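# Flip bent steel straw into lidded cup's hole

## Task

Lift the bent steel straw from its holder, flip it end over end, and lower its long straight leg through the opening in the cup's lid until it reaches the bottom of the cup. Both the cup and the holder are free-standing and must be left standing upright. The result only counts if it stays in place without the robot holding it; at the end, release the straw and move the hand away.

## Robot and tools

Robot: a single arm on a base (the base may sit tilted relative to the table, possibly on a mount or post, which counts as arm for clearance checks) ending in a five-finger right hand. Joint ranges in rad: shoulder pan -3.142..3.142, shoulder lift and wrists 1-3 -6.283..6.283, elbow 0.000..3.142. Load limits: 132 N m for pan, lift and elbow; 24.6 N m for each wrist joint, including a held object's weight.

Frames. Scene frame: origin on the table surface under the base, +z up, +y to the left when facing along +x. Reported positions are metres, orientation as end_effector_quat_wxyz, velocities in m/s and rad/s. The hand point sits 0.05 m in front of the palm where index pad and thumb tip meet in a pinch. Its own axes: +z along the straight fingers (which extend 0.06-0.07 m past it), +y out of the palm, +x across the palm toward the little finger. Across the palm the hand spans 0.08 m on the little-finger side and 0.02 m (thumb turned in front) to 0.09 m on the thumb side. A wrist bracket on the little-finger side sticks 0.03 m beyond the point along +y and 0.11 m across, and can collide.

Row format (used by execute_actions and move): 14 numbers, each in [-1, 1]: dx, dy, dz, rx, ry, rz, little, ring, middle, index, thumb_bend, thumb_turn, force_limit, speed. The first six are an offset of the hand point from its measured pose at the start of the action (for the first action in a call, the last pose reported in this scene), expressed in the hand point's own axes; 1.0 equals 0.6 m or 180 degrees, and rx, ry, rz form a single rotation vector. Every row is relative to that same start, not to the preceding row. Finger values are absolute targets: +1 open/straight, -1 fully curled; thumb_turn +1 beside the palm, -1 opposite the fingers. A pinch is roughly index -0.22, thumb_bend -0.75, thumb_turn -0.57. force_limit maps -1..+1 to about 0..10 N at the fingertip (0..15 N for both thumb motors) and only stops closing motion; speed maps -1..+1 to near zero..full (full travel 0.6 s). Use speed -0.9 or lower for a gentle grip, since fast fingers overshoot the limit.

execute_actions(actions): a list of actions; each action is a list of up to 15 rows, one per 1/30 s step, the last row repeated to fill 15 steps. Empty list just returns state and images. Each step the commanded pose is clipped to within 100 mm and 16 degrees of the measured one, so big offsets need several actions.

move(target, speed, stop_force, blocking): one row as target, offsets counted from the pose in the latest result showing one; straight path of 0.5-10 s. speed in m/s 0.002..0.5 (default 0.25), turning up to twice that in rad/s. It does not avoid obstacles and can overshoot speed near a straight elbow. stop_force, 9..40 N, ends the path when the wrist sensor feels that much extra push along the path direction, then backs off 2 steps; use it only very slowly, not on rotating moves, and omit it when moving away from something you press on. Not allowed before 0.2 s of scene time or with blocking=false. blocking=false returns after 0.5 s; then use wait(0) or stop before further commands. The result's move: line gives the ending (done, contact, held, off_target, moving, fault) and limits (paced = pose clipped, held = steps blocked) plus distance to target.

wait(seconds 0..10): lets time pass holding the last command. stop(): brakes a running move. zoom_image(camera, region [x0,y0,x1,y1], max 504x504 px): closer look at the latest image. show_instructions(): shows the reference image(s). finished_scene(scene): ends the scene irrevocably and grades it.

Results: state line with pose, velocities, Hand target (where the controller is now steering), joint positions and torques (noisy, offset, nonzero in free air), Wrist force/torque in the end-effector axes (offset up to ~4 N, noise up to 2.4 N, saturates near 50 N; force points from a pressed surface back into the arm), step readings of end_effector_position (HELD = row held back), and hand lists hand_measured, hand_stopped_by (moving, target, force, stalled, fault), hand_load_n (positive when pushed open), in the same motor order as the row. A lost grip shows as loads near 0. pose unreachable means the clearance check altered the command. Images: cam_head_left, cam_head_right, cam_high, cam_low (896x504), cam_wrist (504x504 fisheye).

Gripping notes: fingers lock on reaching target or force_limit; resend the same numbers to keep a grip, send a more-open target to loosen, a further-closed target with higher force_limit to squeeze. Whole-hand wraps fit objects 0.035-0.08 m across with thumb turned in first.

Avoid: pressing the stiff arm past contact (torque fault or 150 N force fault stops the arm 10 s), fast touches, knocking the cup or holder over, dropping the straw, pushing anything off the table, and holding loads long enough to overheat motors (warning at 70 °C, brake stop at 85 °C). Loose objects may occasionally be nudged by outside pushes.

Each tool is called after "Call:" as name([rows], argument=value, ...), one row to a line, values as JSON.

Reference images:

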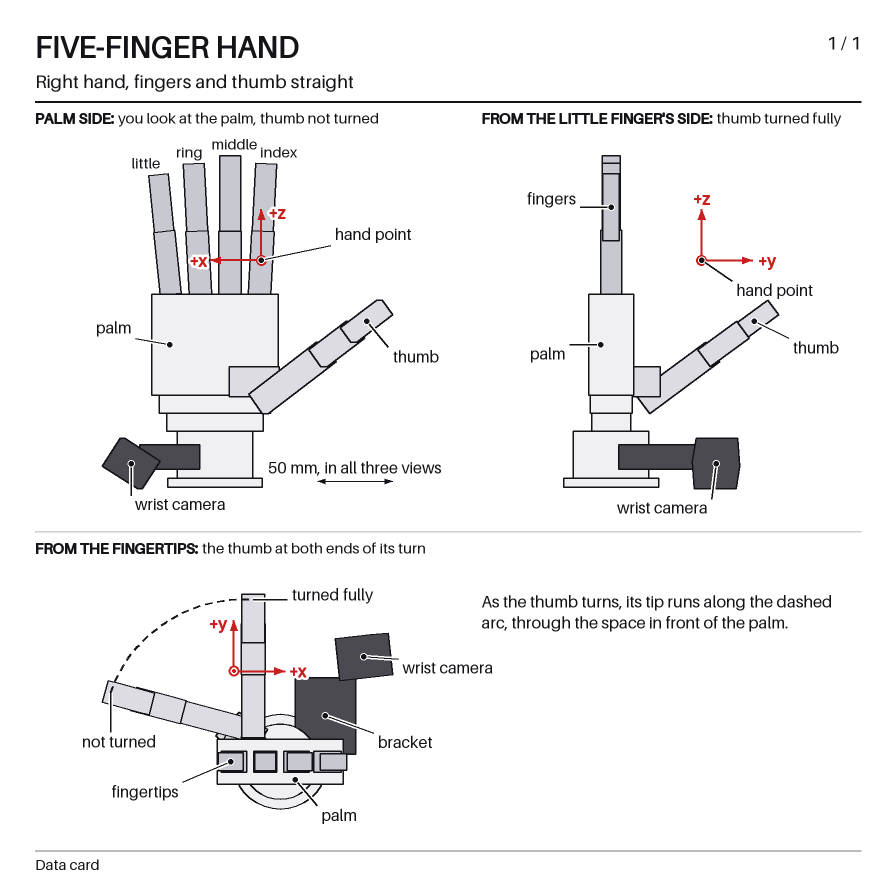

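## Session

Call:
execute_actions(actions=[])

Scene clock: 0.00 s.
end_effector_position=(+0.8378, -0.0975, +0.2970) hand_measured=(+1.000, +1.000, +1.000, +1.000, +1.000, +1.000) hand_load_n=(+0.0, +0.0, +0.0, +0.0, +0.0, +0.0) hand_stopped_by=(target, target, target, target, target, target) hand_force_limit=0.00 hand_speed=-0.80 end_effector_quat_wxyz=(+0.005, +0.470, +0.883, -0.012) end_effector_velocity=(+0.000, +0.000, +0.001) end_effector_angular_velocity=(-0.000, -0.001, +0.000)
Joint positions: [-0.132 -1.383  0.718  1.418  1.545 -0.91 ]
Joint velocities: [ 0.    -0.001  0.    -0.    -0.    -0.   ]
Joint torques (N m, as the arm reports them, + toward a larger angle): no reading
Wrist force (N, on the end effector, along its own x y z axes, offset not removed): no reading
Wrist torque (N m, same axes, about the end effector's origin, offset not removed): no reading
Hand target: +0.838, -0.097, +0.297; +0.005, +0.470, +0.883, -0.012

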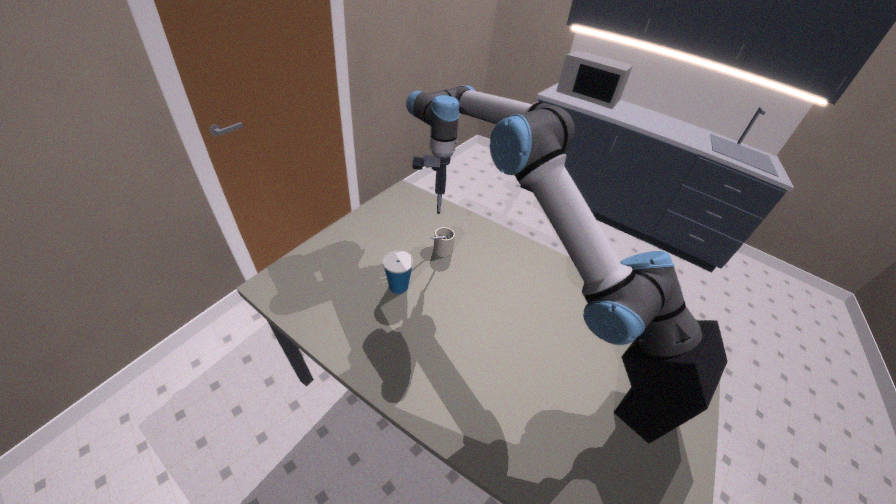

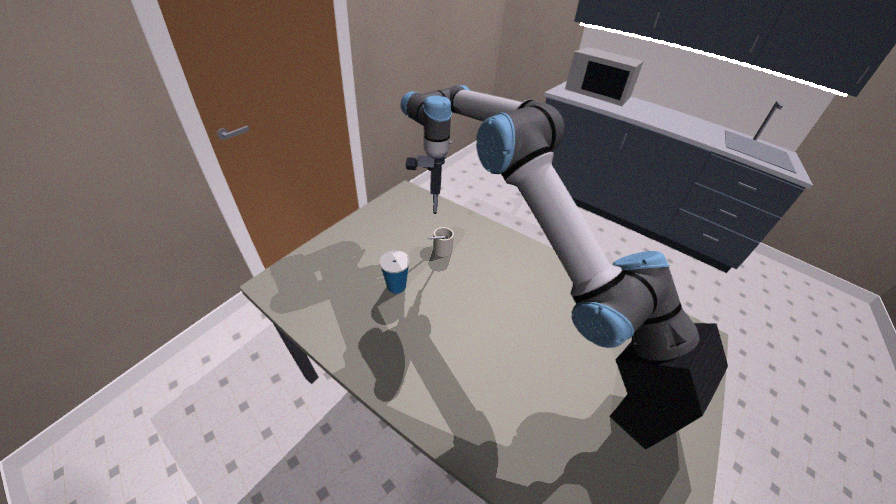

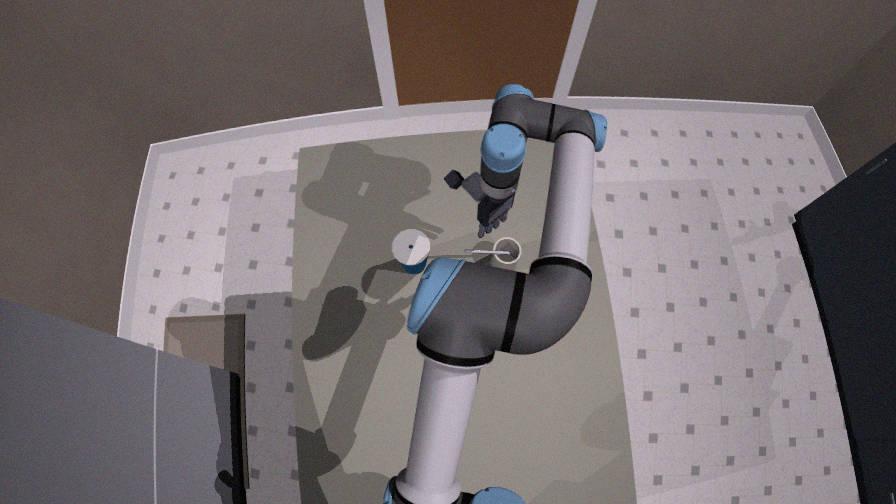

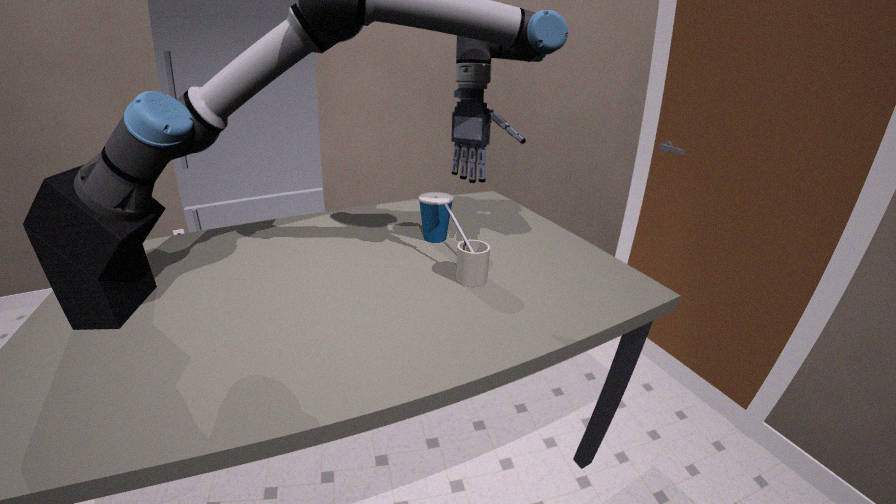

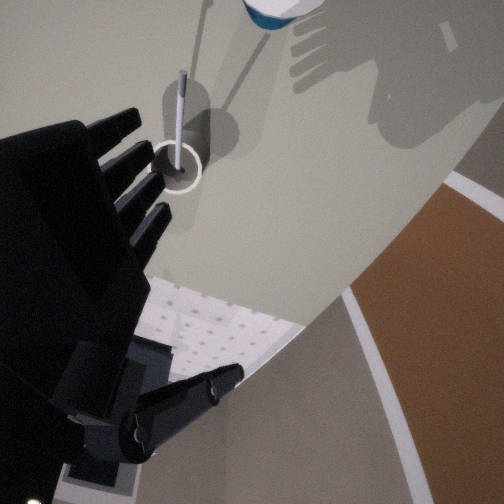

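Call:
zoom_image(camera="cam_low", region=[390,90,570,310])

Call:
zoom_image(camera="cam_high", region=[370,160,570,290])

Call:
zoom_image(camera="cam_head_left", region=[360,140,500,310])

Region (390, 90, 570, 310) of cam_low's 896x504 image, scaled by 2.291, with more detail than that image has; it fills the left 412 columns of this view, and the rest is white.

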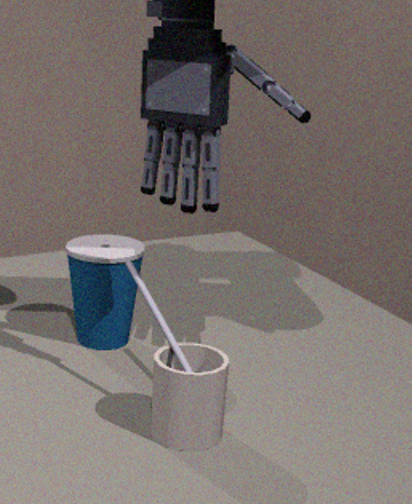

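Region (370, 160, 570, 290) of cam_high's 896x504 image, scaled by 2.520, with more detail than that image has; it fills the top 328 rows of this view, and the rest is white.

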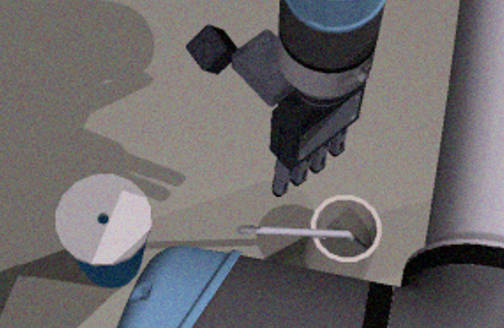

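Region (360, 140, 500, 310) of cam_head_left's 896x504 image, scaled by 2.965, with more detail than that image has; it fills the left 415 columns of this view, and the rest is white.

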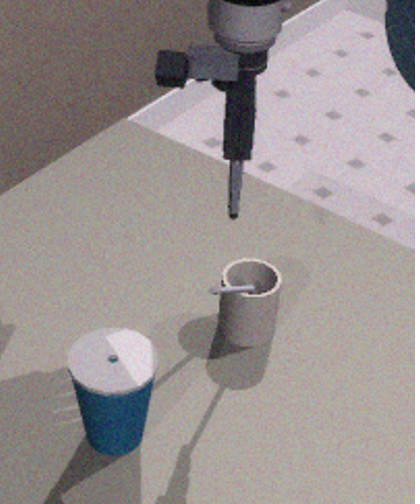

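Call:
move(target=[0.008,-0.31,-0.05,-0.221,-0.54,-0.505,1,1,1,-0.22,-0.75,-0.57,0,0], speed=0.4)

Scene clock: 32.97 s.
end_effector_position=(+0.6807, -0.1965, +0.3302) hand_measured=(+1.000, +1.000, +1.000, -0.220, -0.748, -0.570) hand_load_n=(+0.0, +0.0, +0.0, +1.5, +1.5, +0.0) hand_stopped_by=(target, target, target, target, target, target) hand_force_limit=0.00 hand_speed=0.00 end_effector_quat_wxyz=(+0.699, -0.384, +0.598, -0.079) end_effector_velocity=(+0.000, -0.001, +0.000) end_effector_angular_velocity=(+0.003, -0.003, +0.010)
Joint positions: [-0.99  -1.743  2.152 -2.372  0.616 -0.824]
Joint velocities: [ 0.002  0.01  -0.008 -0.018  0.002  0.012]
Joint torques (N m, as the arm reports them, + toward a larger angle): [  5.92 -12.95 -21.41  -4.5    3.67   1.34]
Wrist force (N, on the end effector, along its own x y z axes, offset not removed): [2.2 1.2 2.1]
Wrist torque (N m, same axes, about the end effector's origin, offset not removed): [0.00 -0.33 0.14]
Hand target: +0.681, -0.197, +0.330; +0.699, -0.385, +0.598, -0.079
Off the commanded pose: 0.000 m, 0 deg.
move: done

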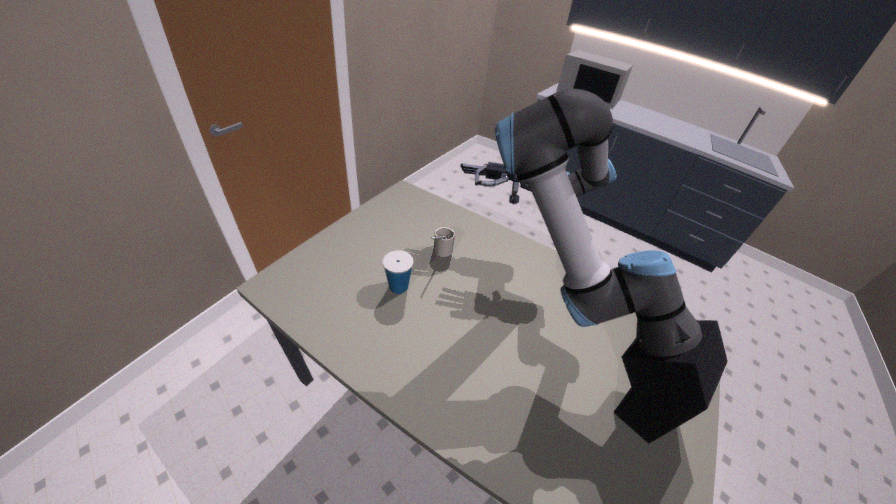

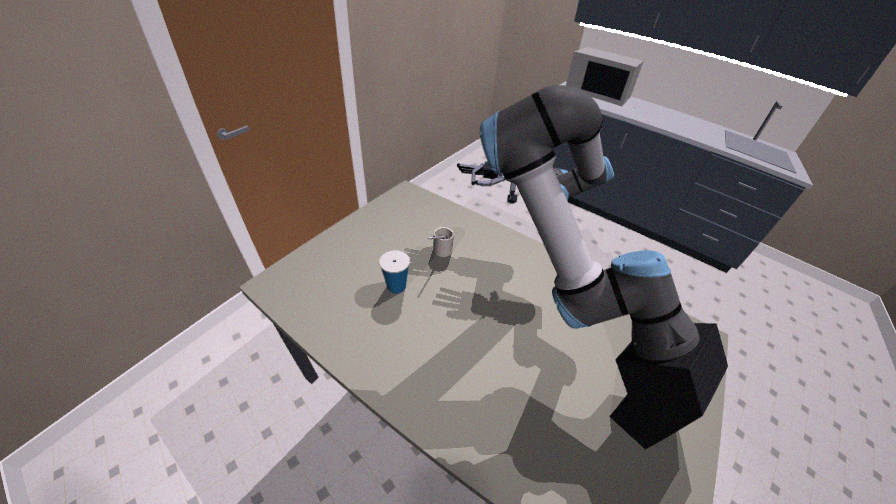

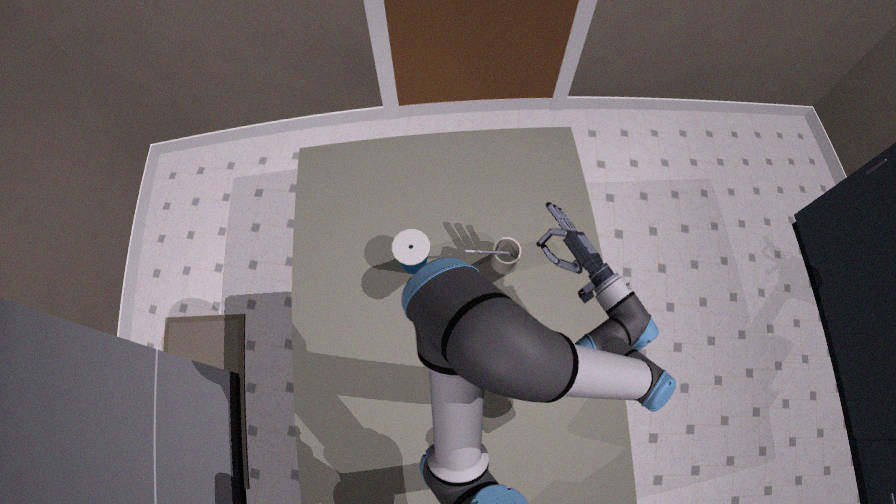

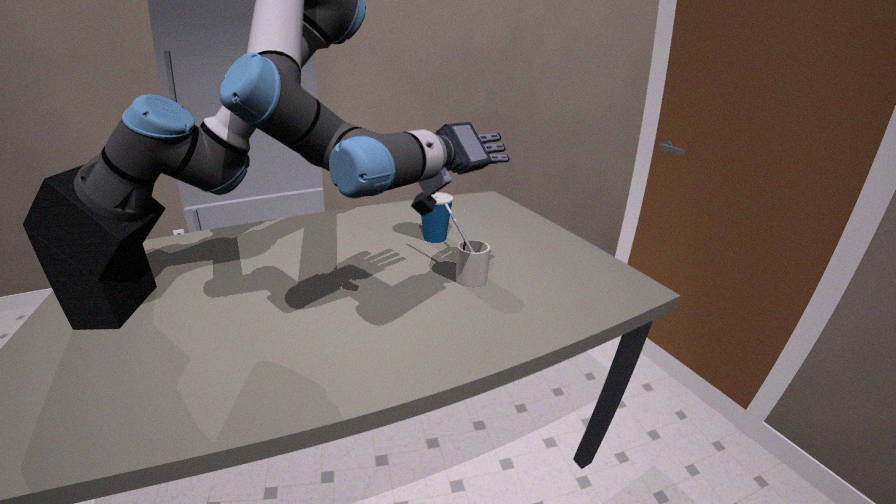

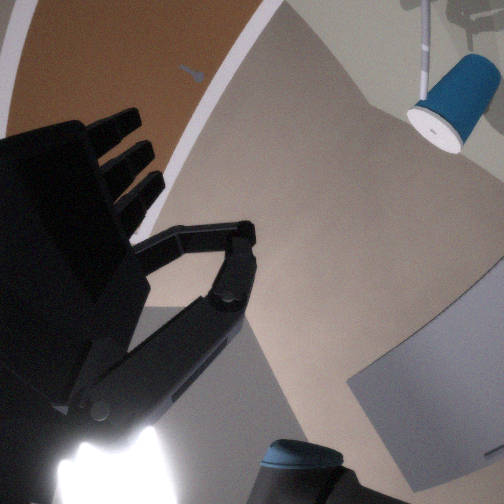

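Call:
move(target=[0.152,0.105,0.162,0,0,0,1,1,1,0.3,-0.6,-0.57,0,0])

Call:
zoom_image(camera="cam_high", region=[420,170,620,320])

Call:
zoom_image(camera="cam_head_left", region=[380,150,560,300])

Scene clock: 39.93 s.
end_effector_position=(+0.7705, -0.1618, +0.2185) hand_measured=(+1.000, +1.000, +1.000, +0.300, -0.600, -0.570) hand_load_n=(+0.0, +0.0, +0.0, +0.0, +0.0, +0.0) hand_stopped_by=(target, target, target, target, target, target) hand_force_limit=0.00 hand_speed=0.00 end_effector_quat_wxyz=(+0.699, -0.384, +0.598, -0.079) end_effector_velocity=(+0.002, -0.000, -0.001) end_effector_angular_velocity=(-0.001, +0.001, -0.003)
Joint positions: [-0.674 -1.544  1.9   -1.846  0.566 -1.389]
Joint velocities: [ 0.003  0.001 -0.004  0.013  0.001 -0.011]
Joint torques (N m, as the arm reports them, + toward a larger angle): [  5.83 -25.97 -19.44   0.     3.77  -1.36]
Wrist force (N, on the end effector, along its own x y z axes, offset not removed): [1.8 -0.6 1.4]
Wrist torque (N m, same axes, about the end effector's origin, offset not removed): [-0.26 -0.36 0.05]
Hand target: +0.771, -0.162, +0.218; +0.699, -0.384, +0.598, -0.079
Off the commanded pose: 0.000 m, 0 deg.
move: done

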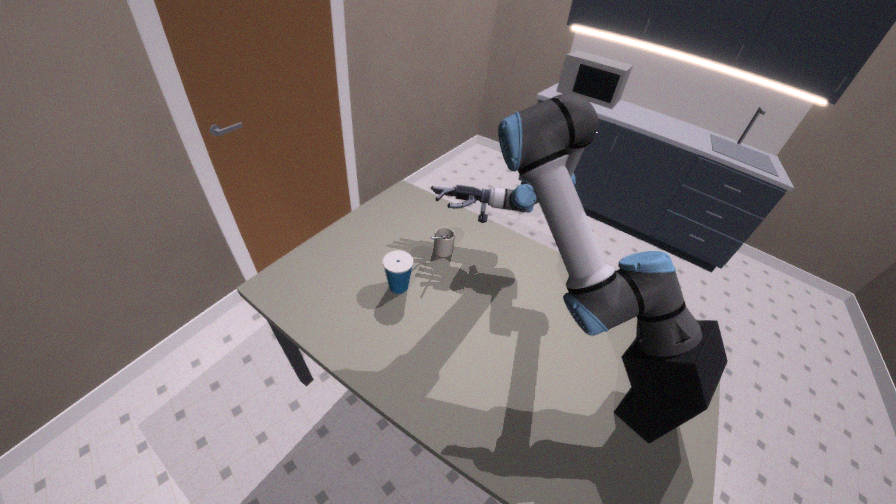

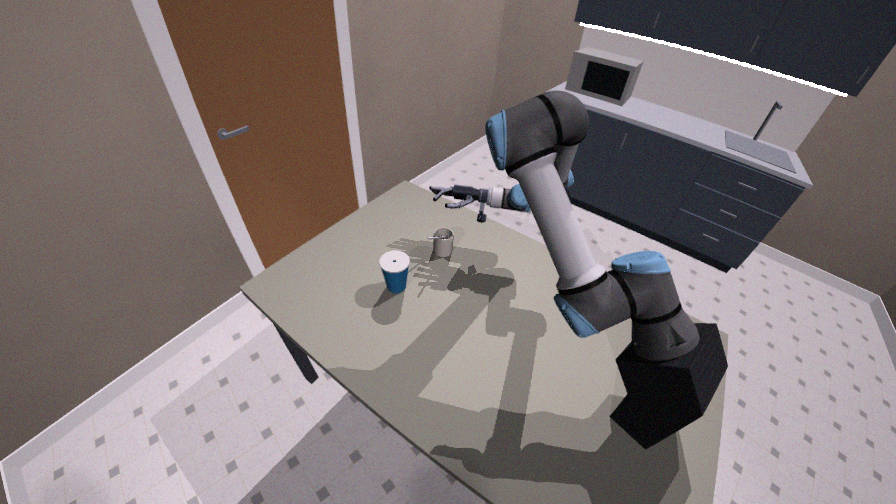

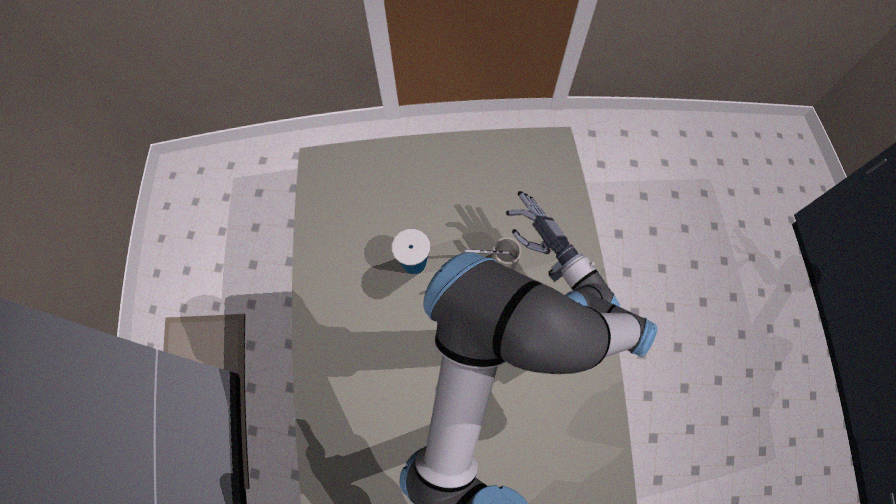

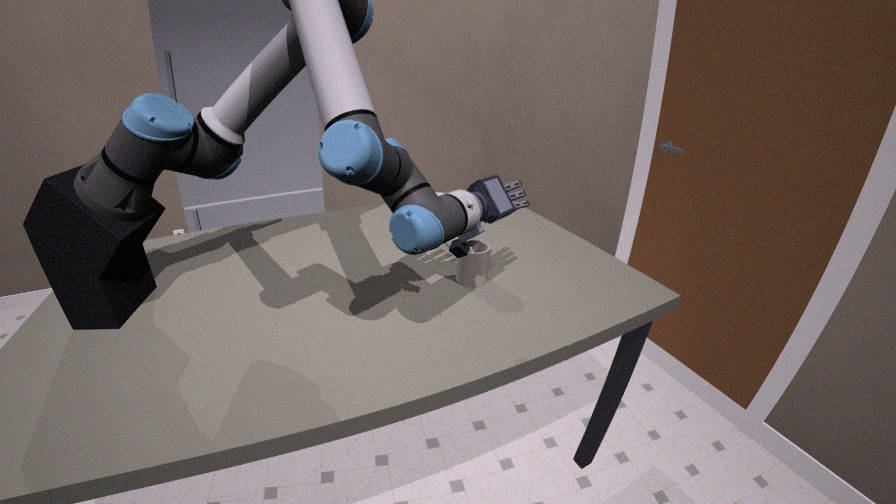

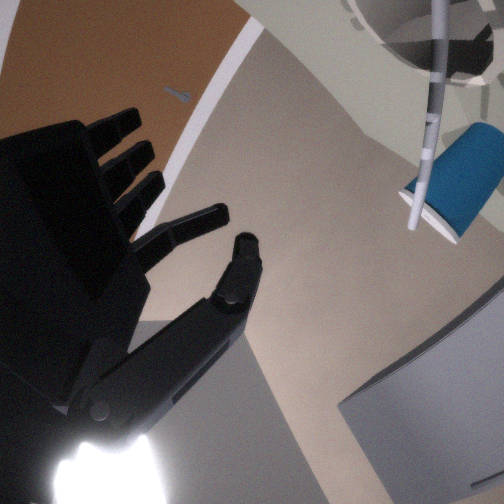

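Region (420, 170, 620, 320) of cam_high's 896x504 image, scaled by 2.520, with more detail than that image has; it fills the top 378 rows of this view, and the rest is white.

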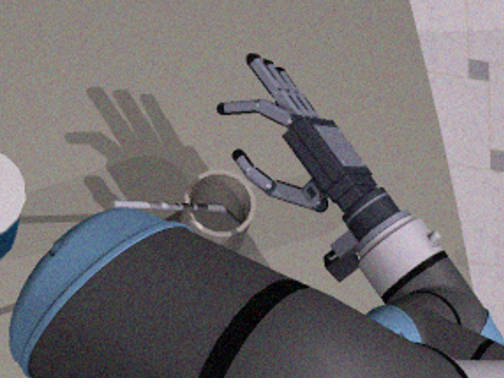

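Region (380, 150, 560, 300) of cam_head_left's 896x504 image, scaled by 2.800, with more detail than that image has.

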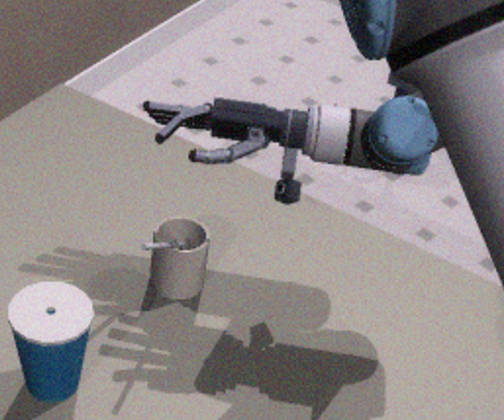

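Call:
move(target=[0.03,0.1,0.01,0,0,0,1,1,1,0.4,-0.6,-0.57,0,0], speed=0.1)

Call:
zoom_image(camera="cam_high", region=[430,180,580,290])

Call:
zoom_image(camera="cam_head_left", region=[400,170,520,270])

Scene clock: 46.43 s.
end_effector_position=(+0.7597, -0.1279, +0.1667) hand_measured=(+1.000, +1.000, +1.000, +0.400, -0.600, -0.570) hand_load_n=(+0.0, +0.0, +0.0, +0.0, +0.0, +0.0) hand_stopped_by=(target, target, target, target, target, target) hand_force_limit=0.00 hand_speed=0.00 end_effector_quat_wxyz=(+0.699, -0.384, +0.598, -0.079) end_effector_velocity=(-0.000, +0.001, -0.001) end_effector_angular_velocity=(-0.000, -0.000, +0.000)
Joint positions: [-0.596 -1.469  1.924 -1.824  0.577 -1.533]
Joint velocities: [ 0.003  0.001  0.001  0.001  0.    -0.005]
Joint torques (N m, as the arm reports them, + toward a larger angle): [  8.47 -27.49 -11.47   0.11   3.3   -0.98]
Wrist force (N, on the end effector, along its own x y z axes, offset not removed): [-0.9 -2.1 -2.7]
Wrist torque (N m, same axes, about the end effector's origin, offset not removed): [-0.26 0.14 0.03]
Hand target: +0.760, -0.128, +0.167; +0.699, -0.384, +0.598, -0.079
Off the commanded pose: 0.000 m, 0 deg.
move: done

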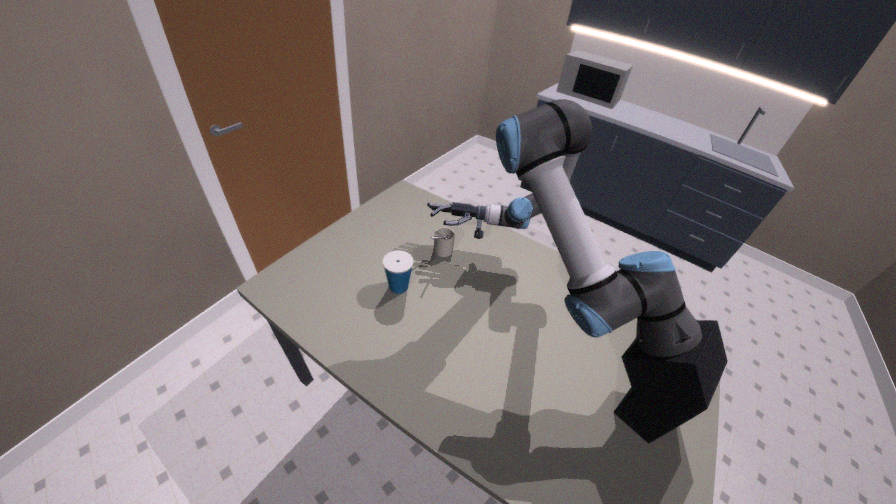

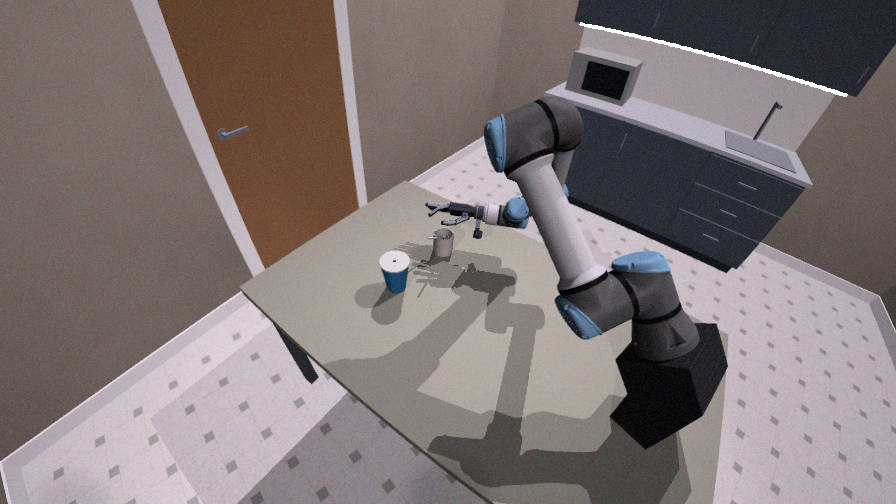

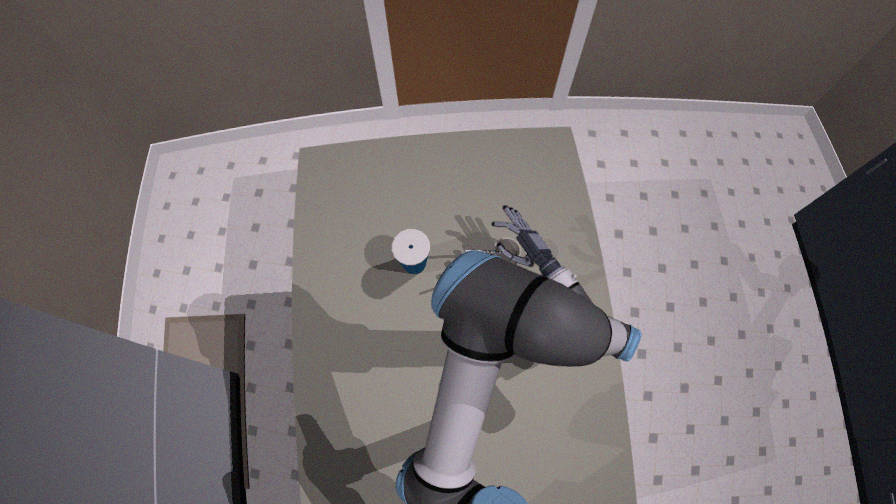

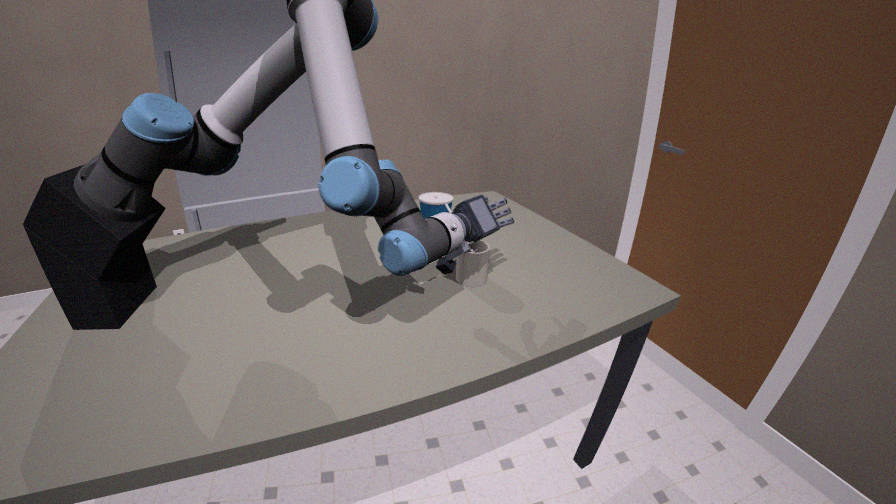

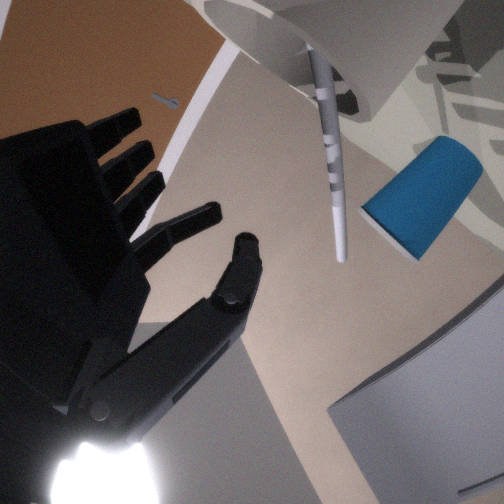

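Region (430, 180, 580, 290) of cam_high's 896x504 image, scaled by 3.360, with more detail than that image has; it fills the top 370 rows of this view, and the rest is white.

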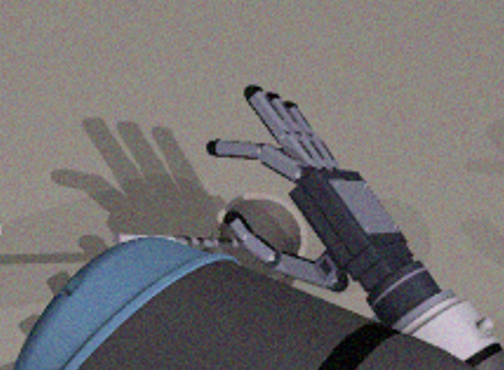

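Region (400, 170, 520, 270) of cam_head_left's 896x504 image, scaled by 4.200, with more detail than that image has.

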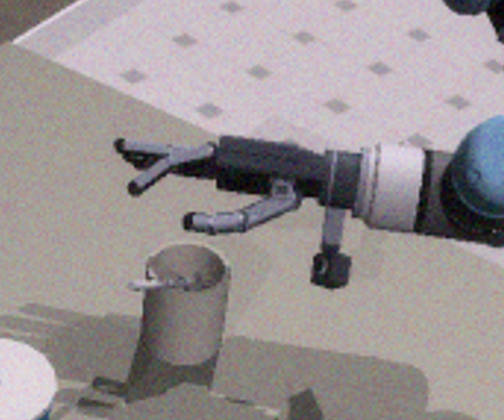

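Call:
move(target=[0,0.06,0,0,0,0,1,1,1,0.4,-0.6,-0.57,0,0], speed=0.04)

Call:
zoom_image(camera="cam_head_left", region=[400,190,500,270])

Call:
zoom_image(camera="cam_low", region=[400,170,540,300])

Scene clock: 53.13 s.
end_effector_position=(+0.7472, -0.1031, +0.1441) hand_measured=(+1.000, +1.000, +1.000, +0.400, -0.600, -0.570) hand_load_n=(+0.0, +0.0, +0.0, +0.0, +0.0, +0.0) hand_stopped_by=(target, target, target, target, target, target) hand_force_limit=0.00 hand_speed=0.00 end_effector_quat_wxyz=(+0.699, -0.384, +0.598, -0.079) end_effector_velocity=(-0.001, +0.002, -0.001) end_effector_angular_velocity=(-0.001, -0.001, +0.000)
Joint positions: [-0.556 -1.442  1.961 -1.828  0.586 -1.603]
Joint velocities: [ 0.002  0.001  0.002 -0.002  0.001 -0.004]
Joint torques (N m, as the arm reports them, + toward a larger angle): [  8.42 -28.74  -0.35  -4.04   3.5   -1.52]
Wrist force (N, on the end effector, along its own x y z axes, offset not removed): [-1.0 -3.4 -1.9]
Wrist torque (N m, same axes, about the end effector's origin, offset not removed): [-0.37 0.19 -0.26]
Hand target: +0.747, -0.103, +0.144; +0.699, -0.384, +0.598, -0.079
Off the commanded pose: 0.000 m, 0 deg.
move: done

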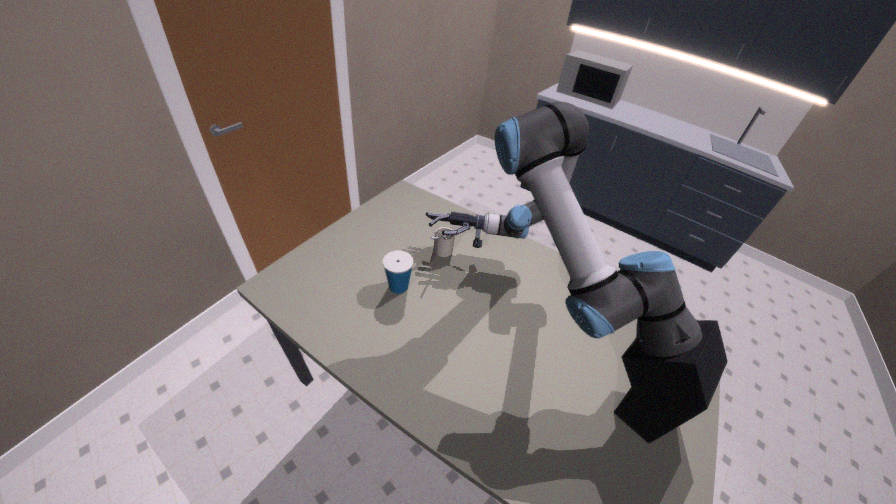

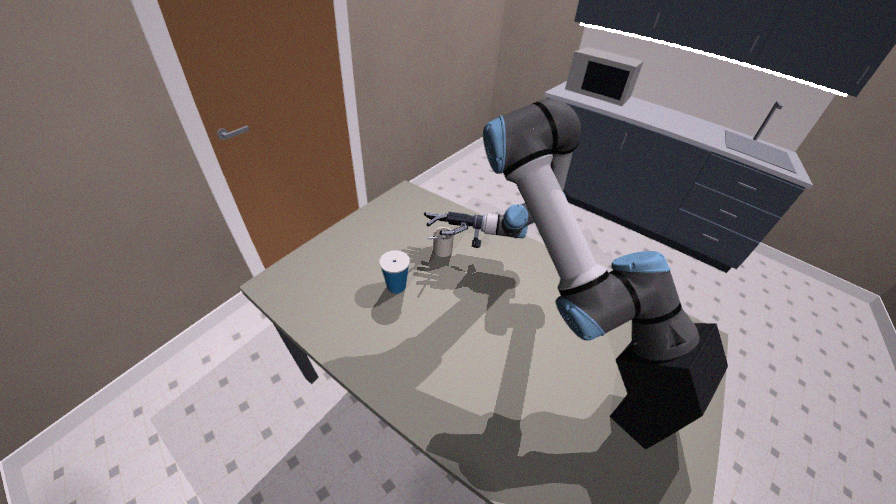

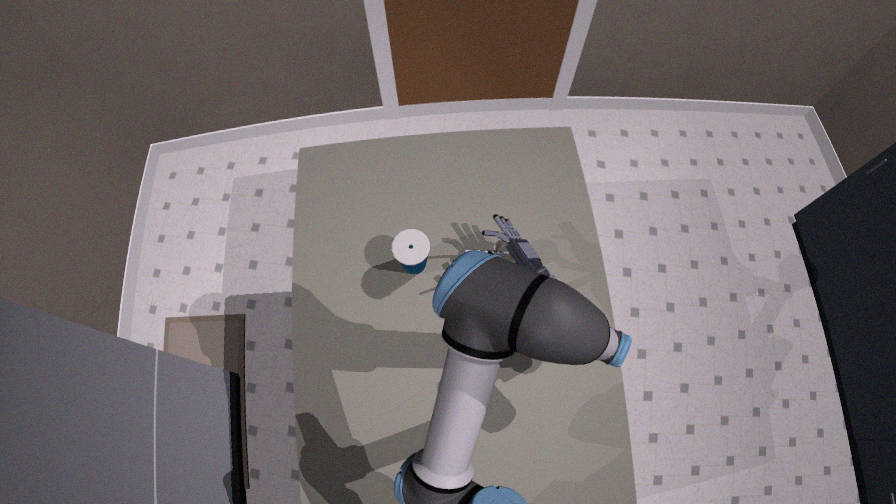

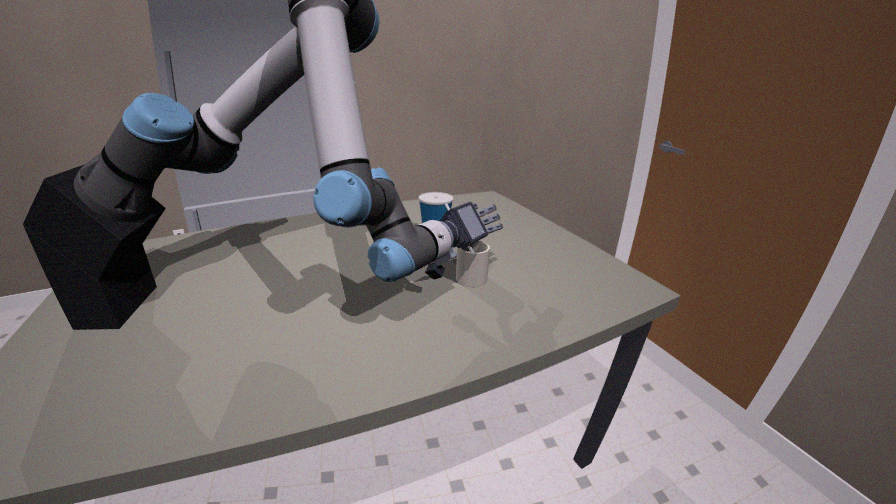

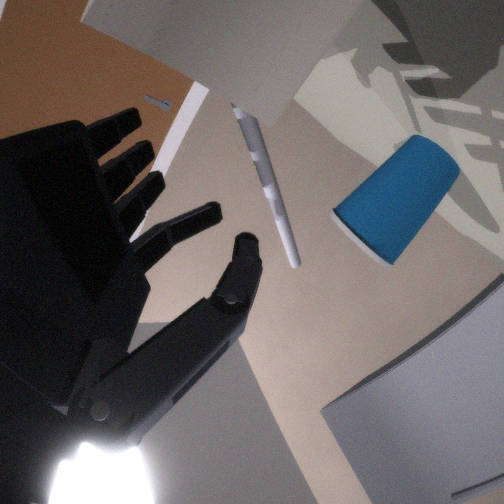

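Region (400, 190, 500, 270) of cam_head_left's 896x504 image, scaled by 5.040, with more detail than that image has; it fills the top 403 rows of this view, and the rest is white.

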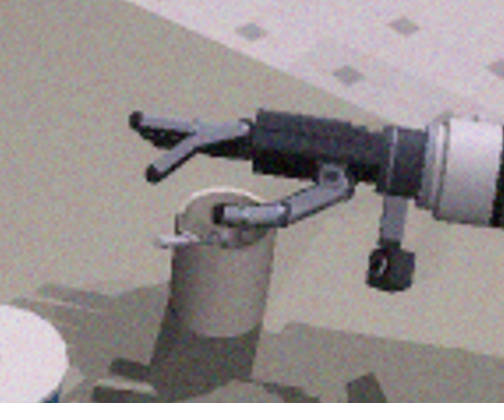

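Region (400, 170, 540, 300) of cam_low's 896x504 image, scaled by 3.600, with more detail than that image has; it fills the top 468 rows of this view, and the rest is white.

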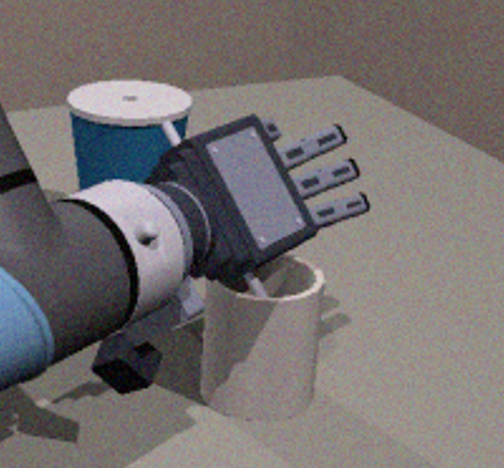

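Call:
move(target=[-0.012,0.033,0,0,0,0,1,1,1,0.4,-0.6,-0.57,0,0], speed=0.03)

Call:
zoom_image(camera="cam_head_left", region=[400,190,500,270])

Call:
zoom_image(camera="cam_low", region=[400,170,540,300])

Scene clock: 58.00 s.
end_effector_position=(+0.7385, -0.0855, +0.1374) hand_measured=(+1.000, +1.000, +1.000, +0.400, -0.600, -0.570) hand_load_n=(+0.0, +0.0, +0.0, +0.0, +0.0, +0.0) hand_stopped_by=(target, target, target, target, target, target) hand_force_limit=0.00 hand_speed=0.00 end_effector_quat_wxyz=(+0.699, -0.384, +0.598, -0.079) end_effector_velocity=(-0.001, +0.001, -0.001) end_effector_angular_velocity=(+0.001, +0.001, -0.001)
Joint positions: [-0.533 -1.442  1.994 -1.829  0.592 -1.643]
Joint velocities: [ 0.002  0.001  0.003  0.001  0.001 -0.004]
Joint torques (N m, as the arm reports them, + toward a larger angle): [ 10.   -28.55   0.34  -2.49   3.33  -1.28]
Wrist force (N, on the end effector, along its own x y z axes, offset not removed): [-0.2 -0.5 -0.4]
Wrist torque (N m, same axes, about the end effector's origin, offset not removed): [-0.14 -0.12 0.02]
Hand target: +0.738, -0.085, +0.137; +0.699, -0.384, +0.598, -0.079
Off the commanded pose: 0.000 m, 0 deg.
move: done

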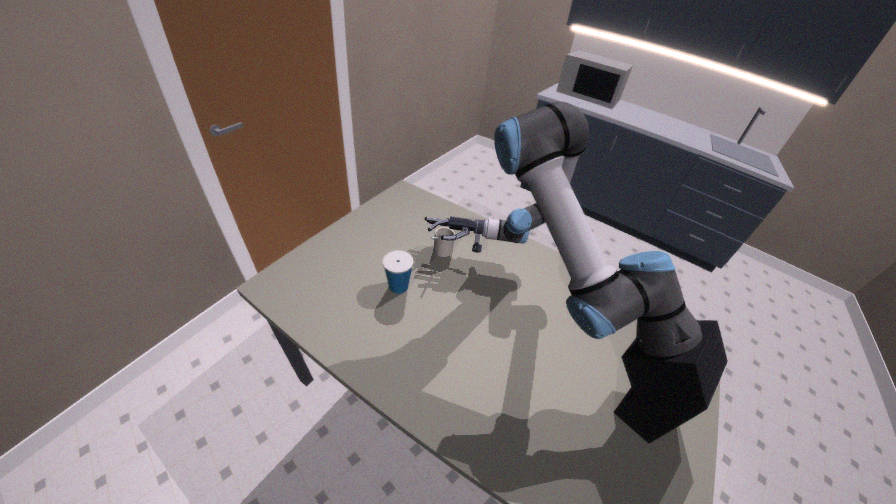

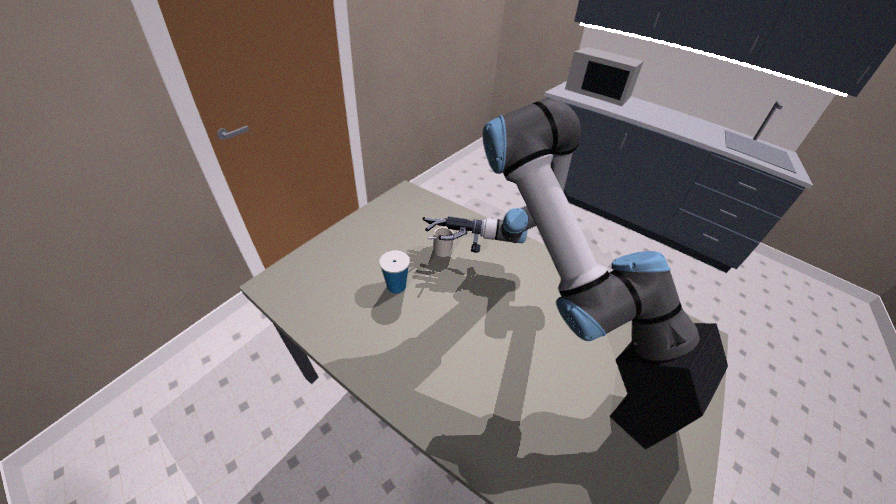

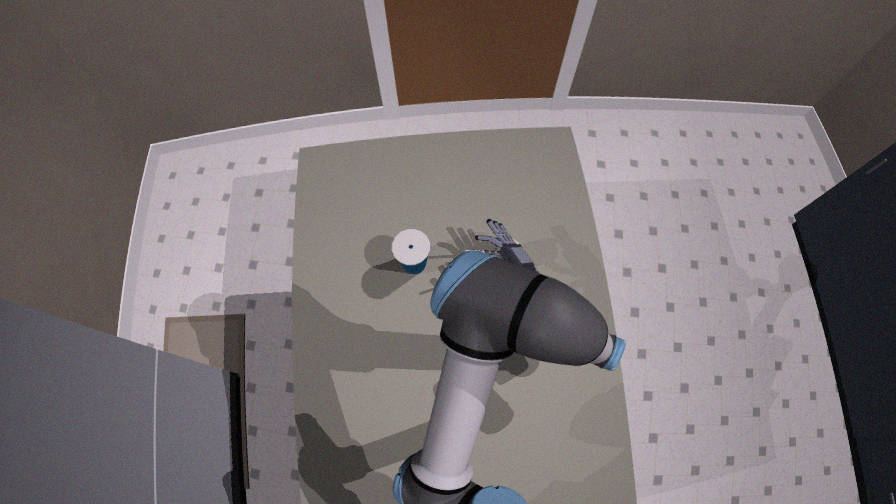

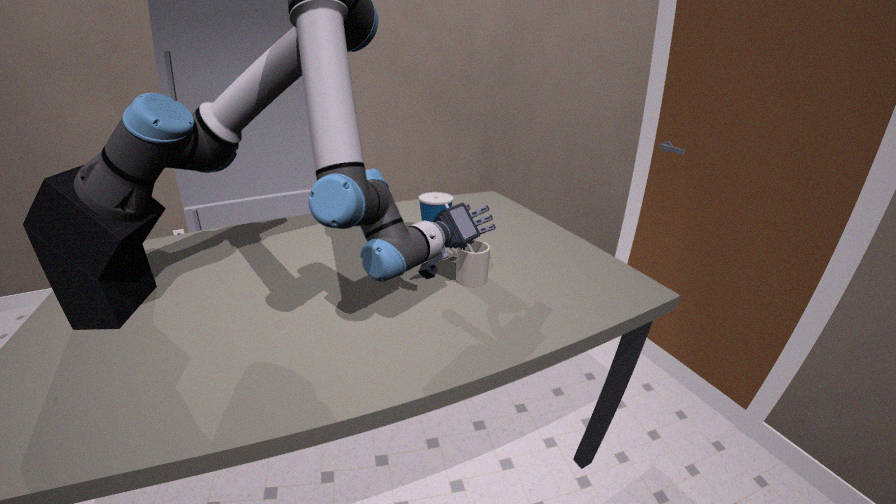

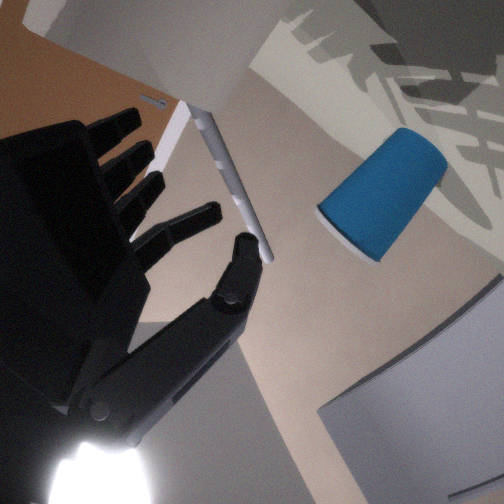

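Region (400, 190, 500, 270) of cam_head_left's 896x504 image, scaled by 5.040, with more detail than that image has; it fills the top 403 rows of this view, and the rest is white.

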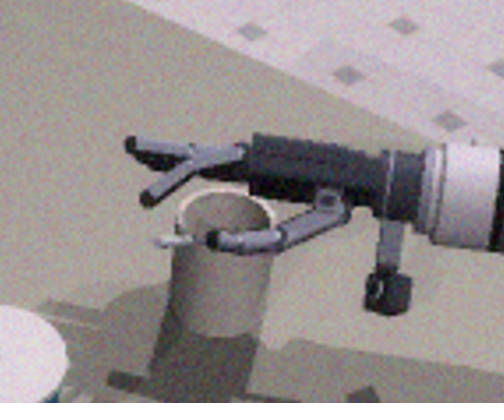

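Region (400, 170, 540, 300) of cam_low's 896x504 image, scaled by 3.600, with more detail than that image has; it fills the top 468 rows of this view, and the rest is white.

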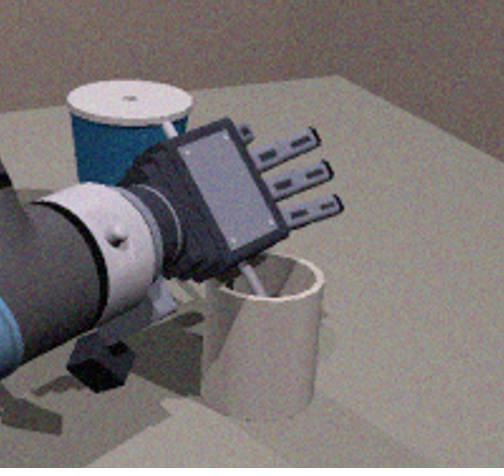

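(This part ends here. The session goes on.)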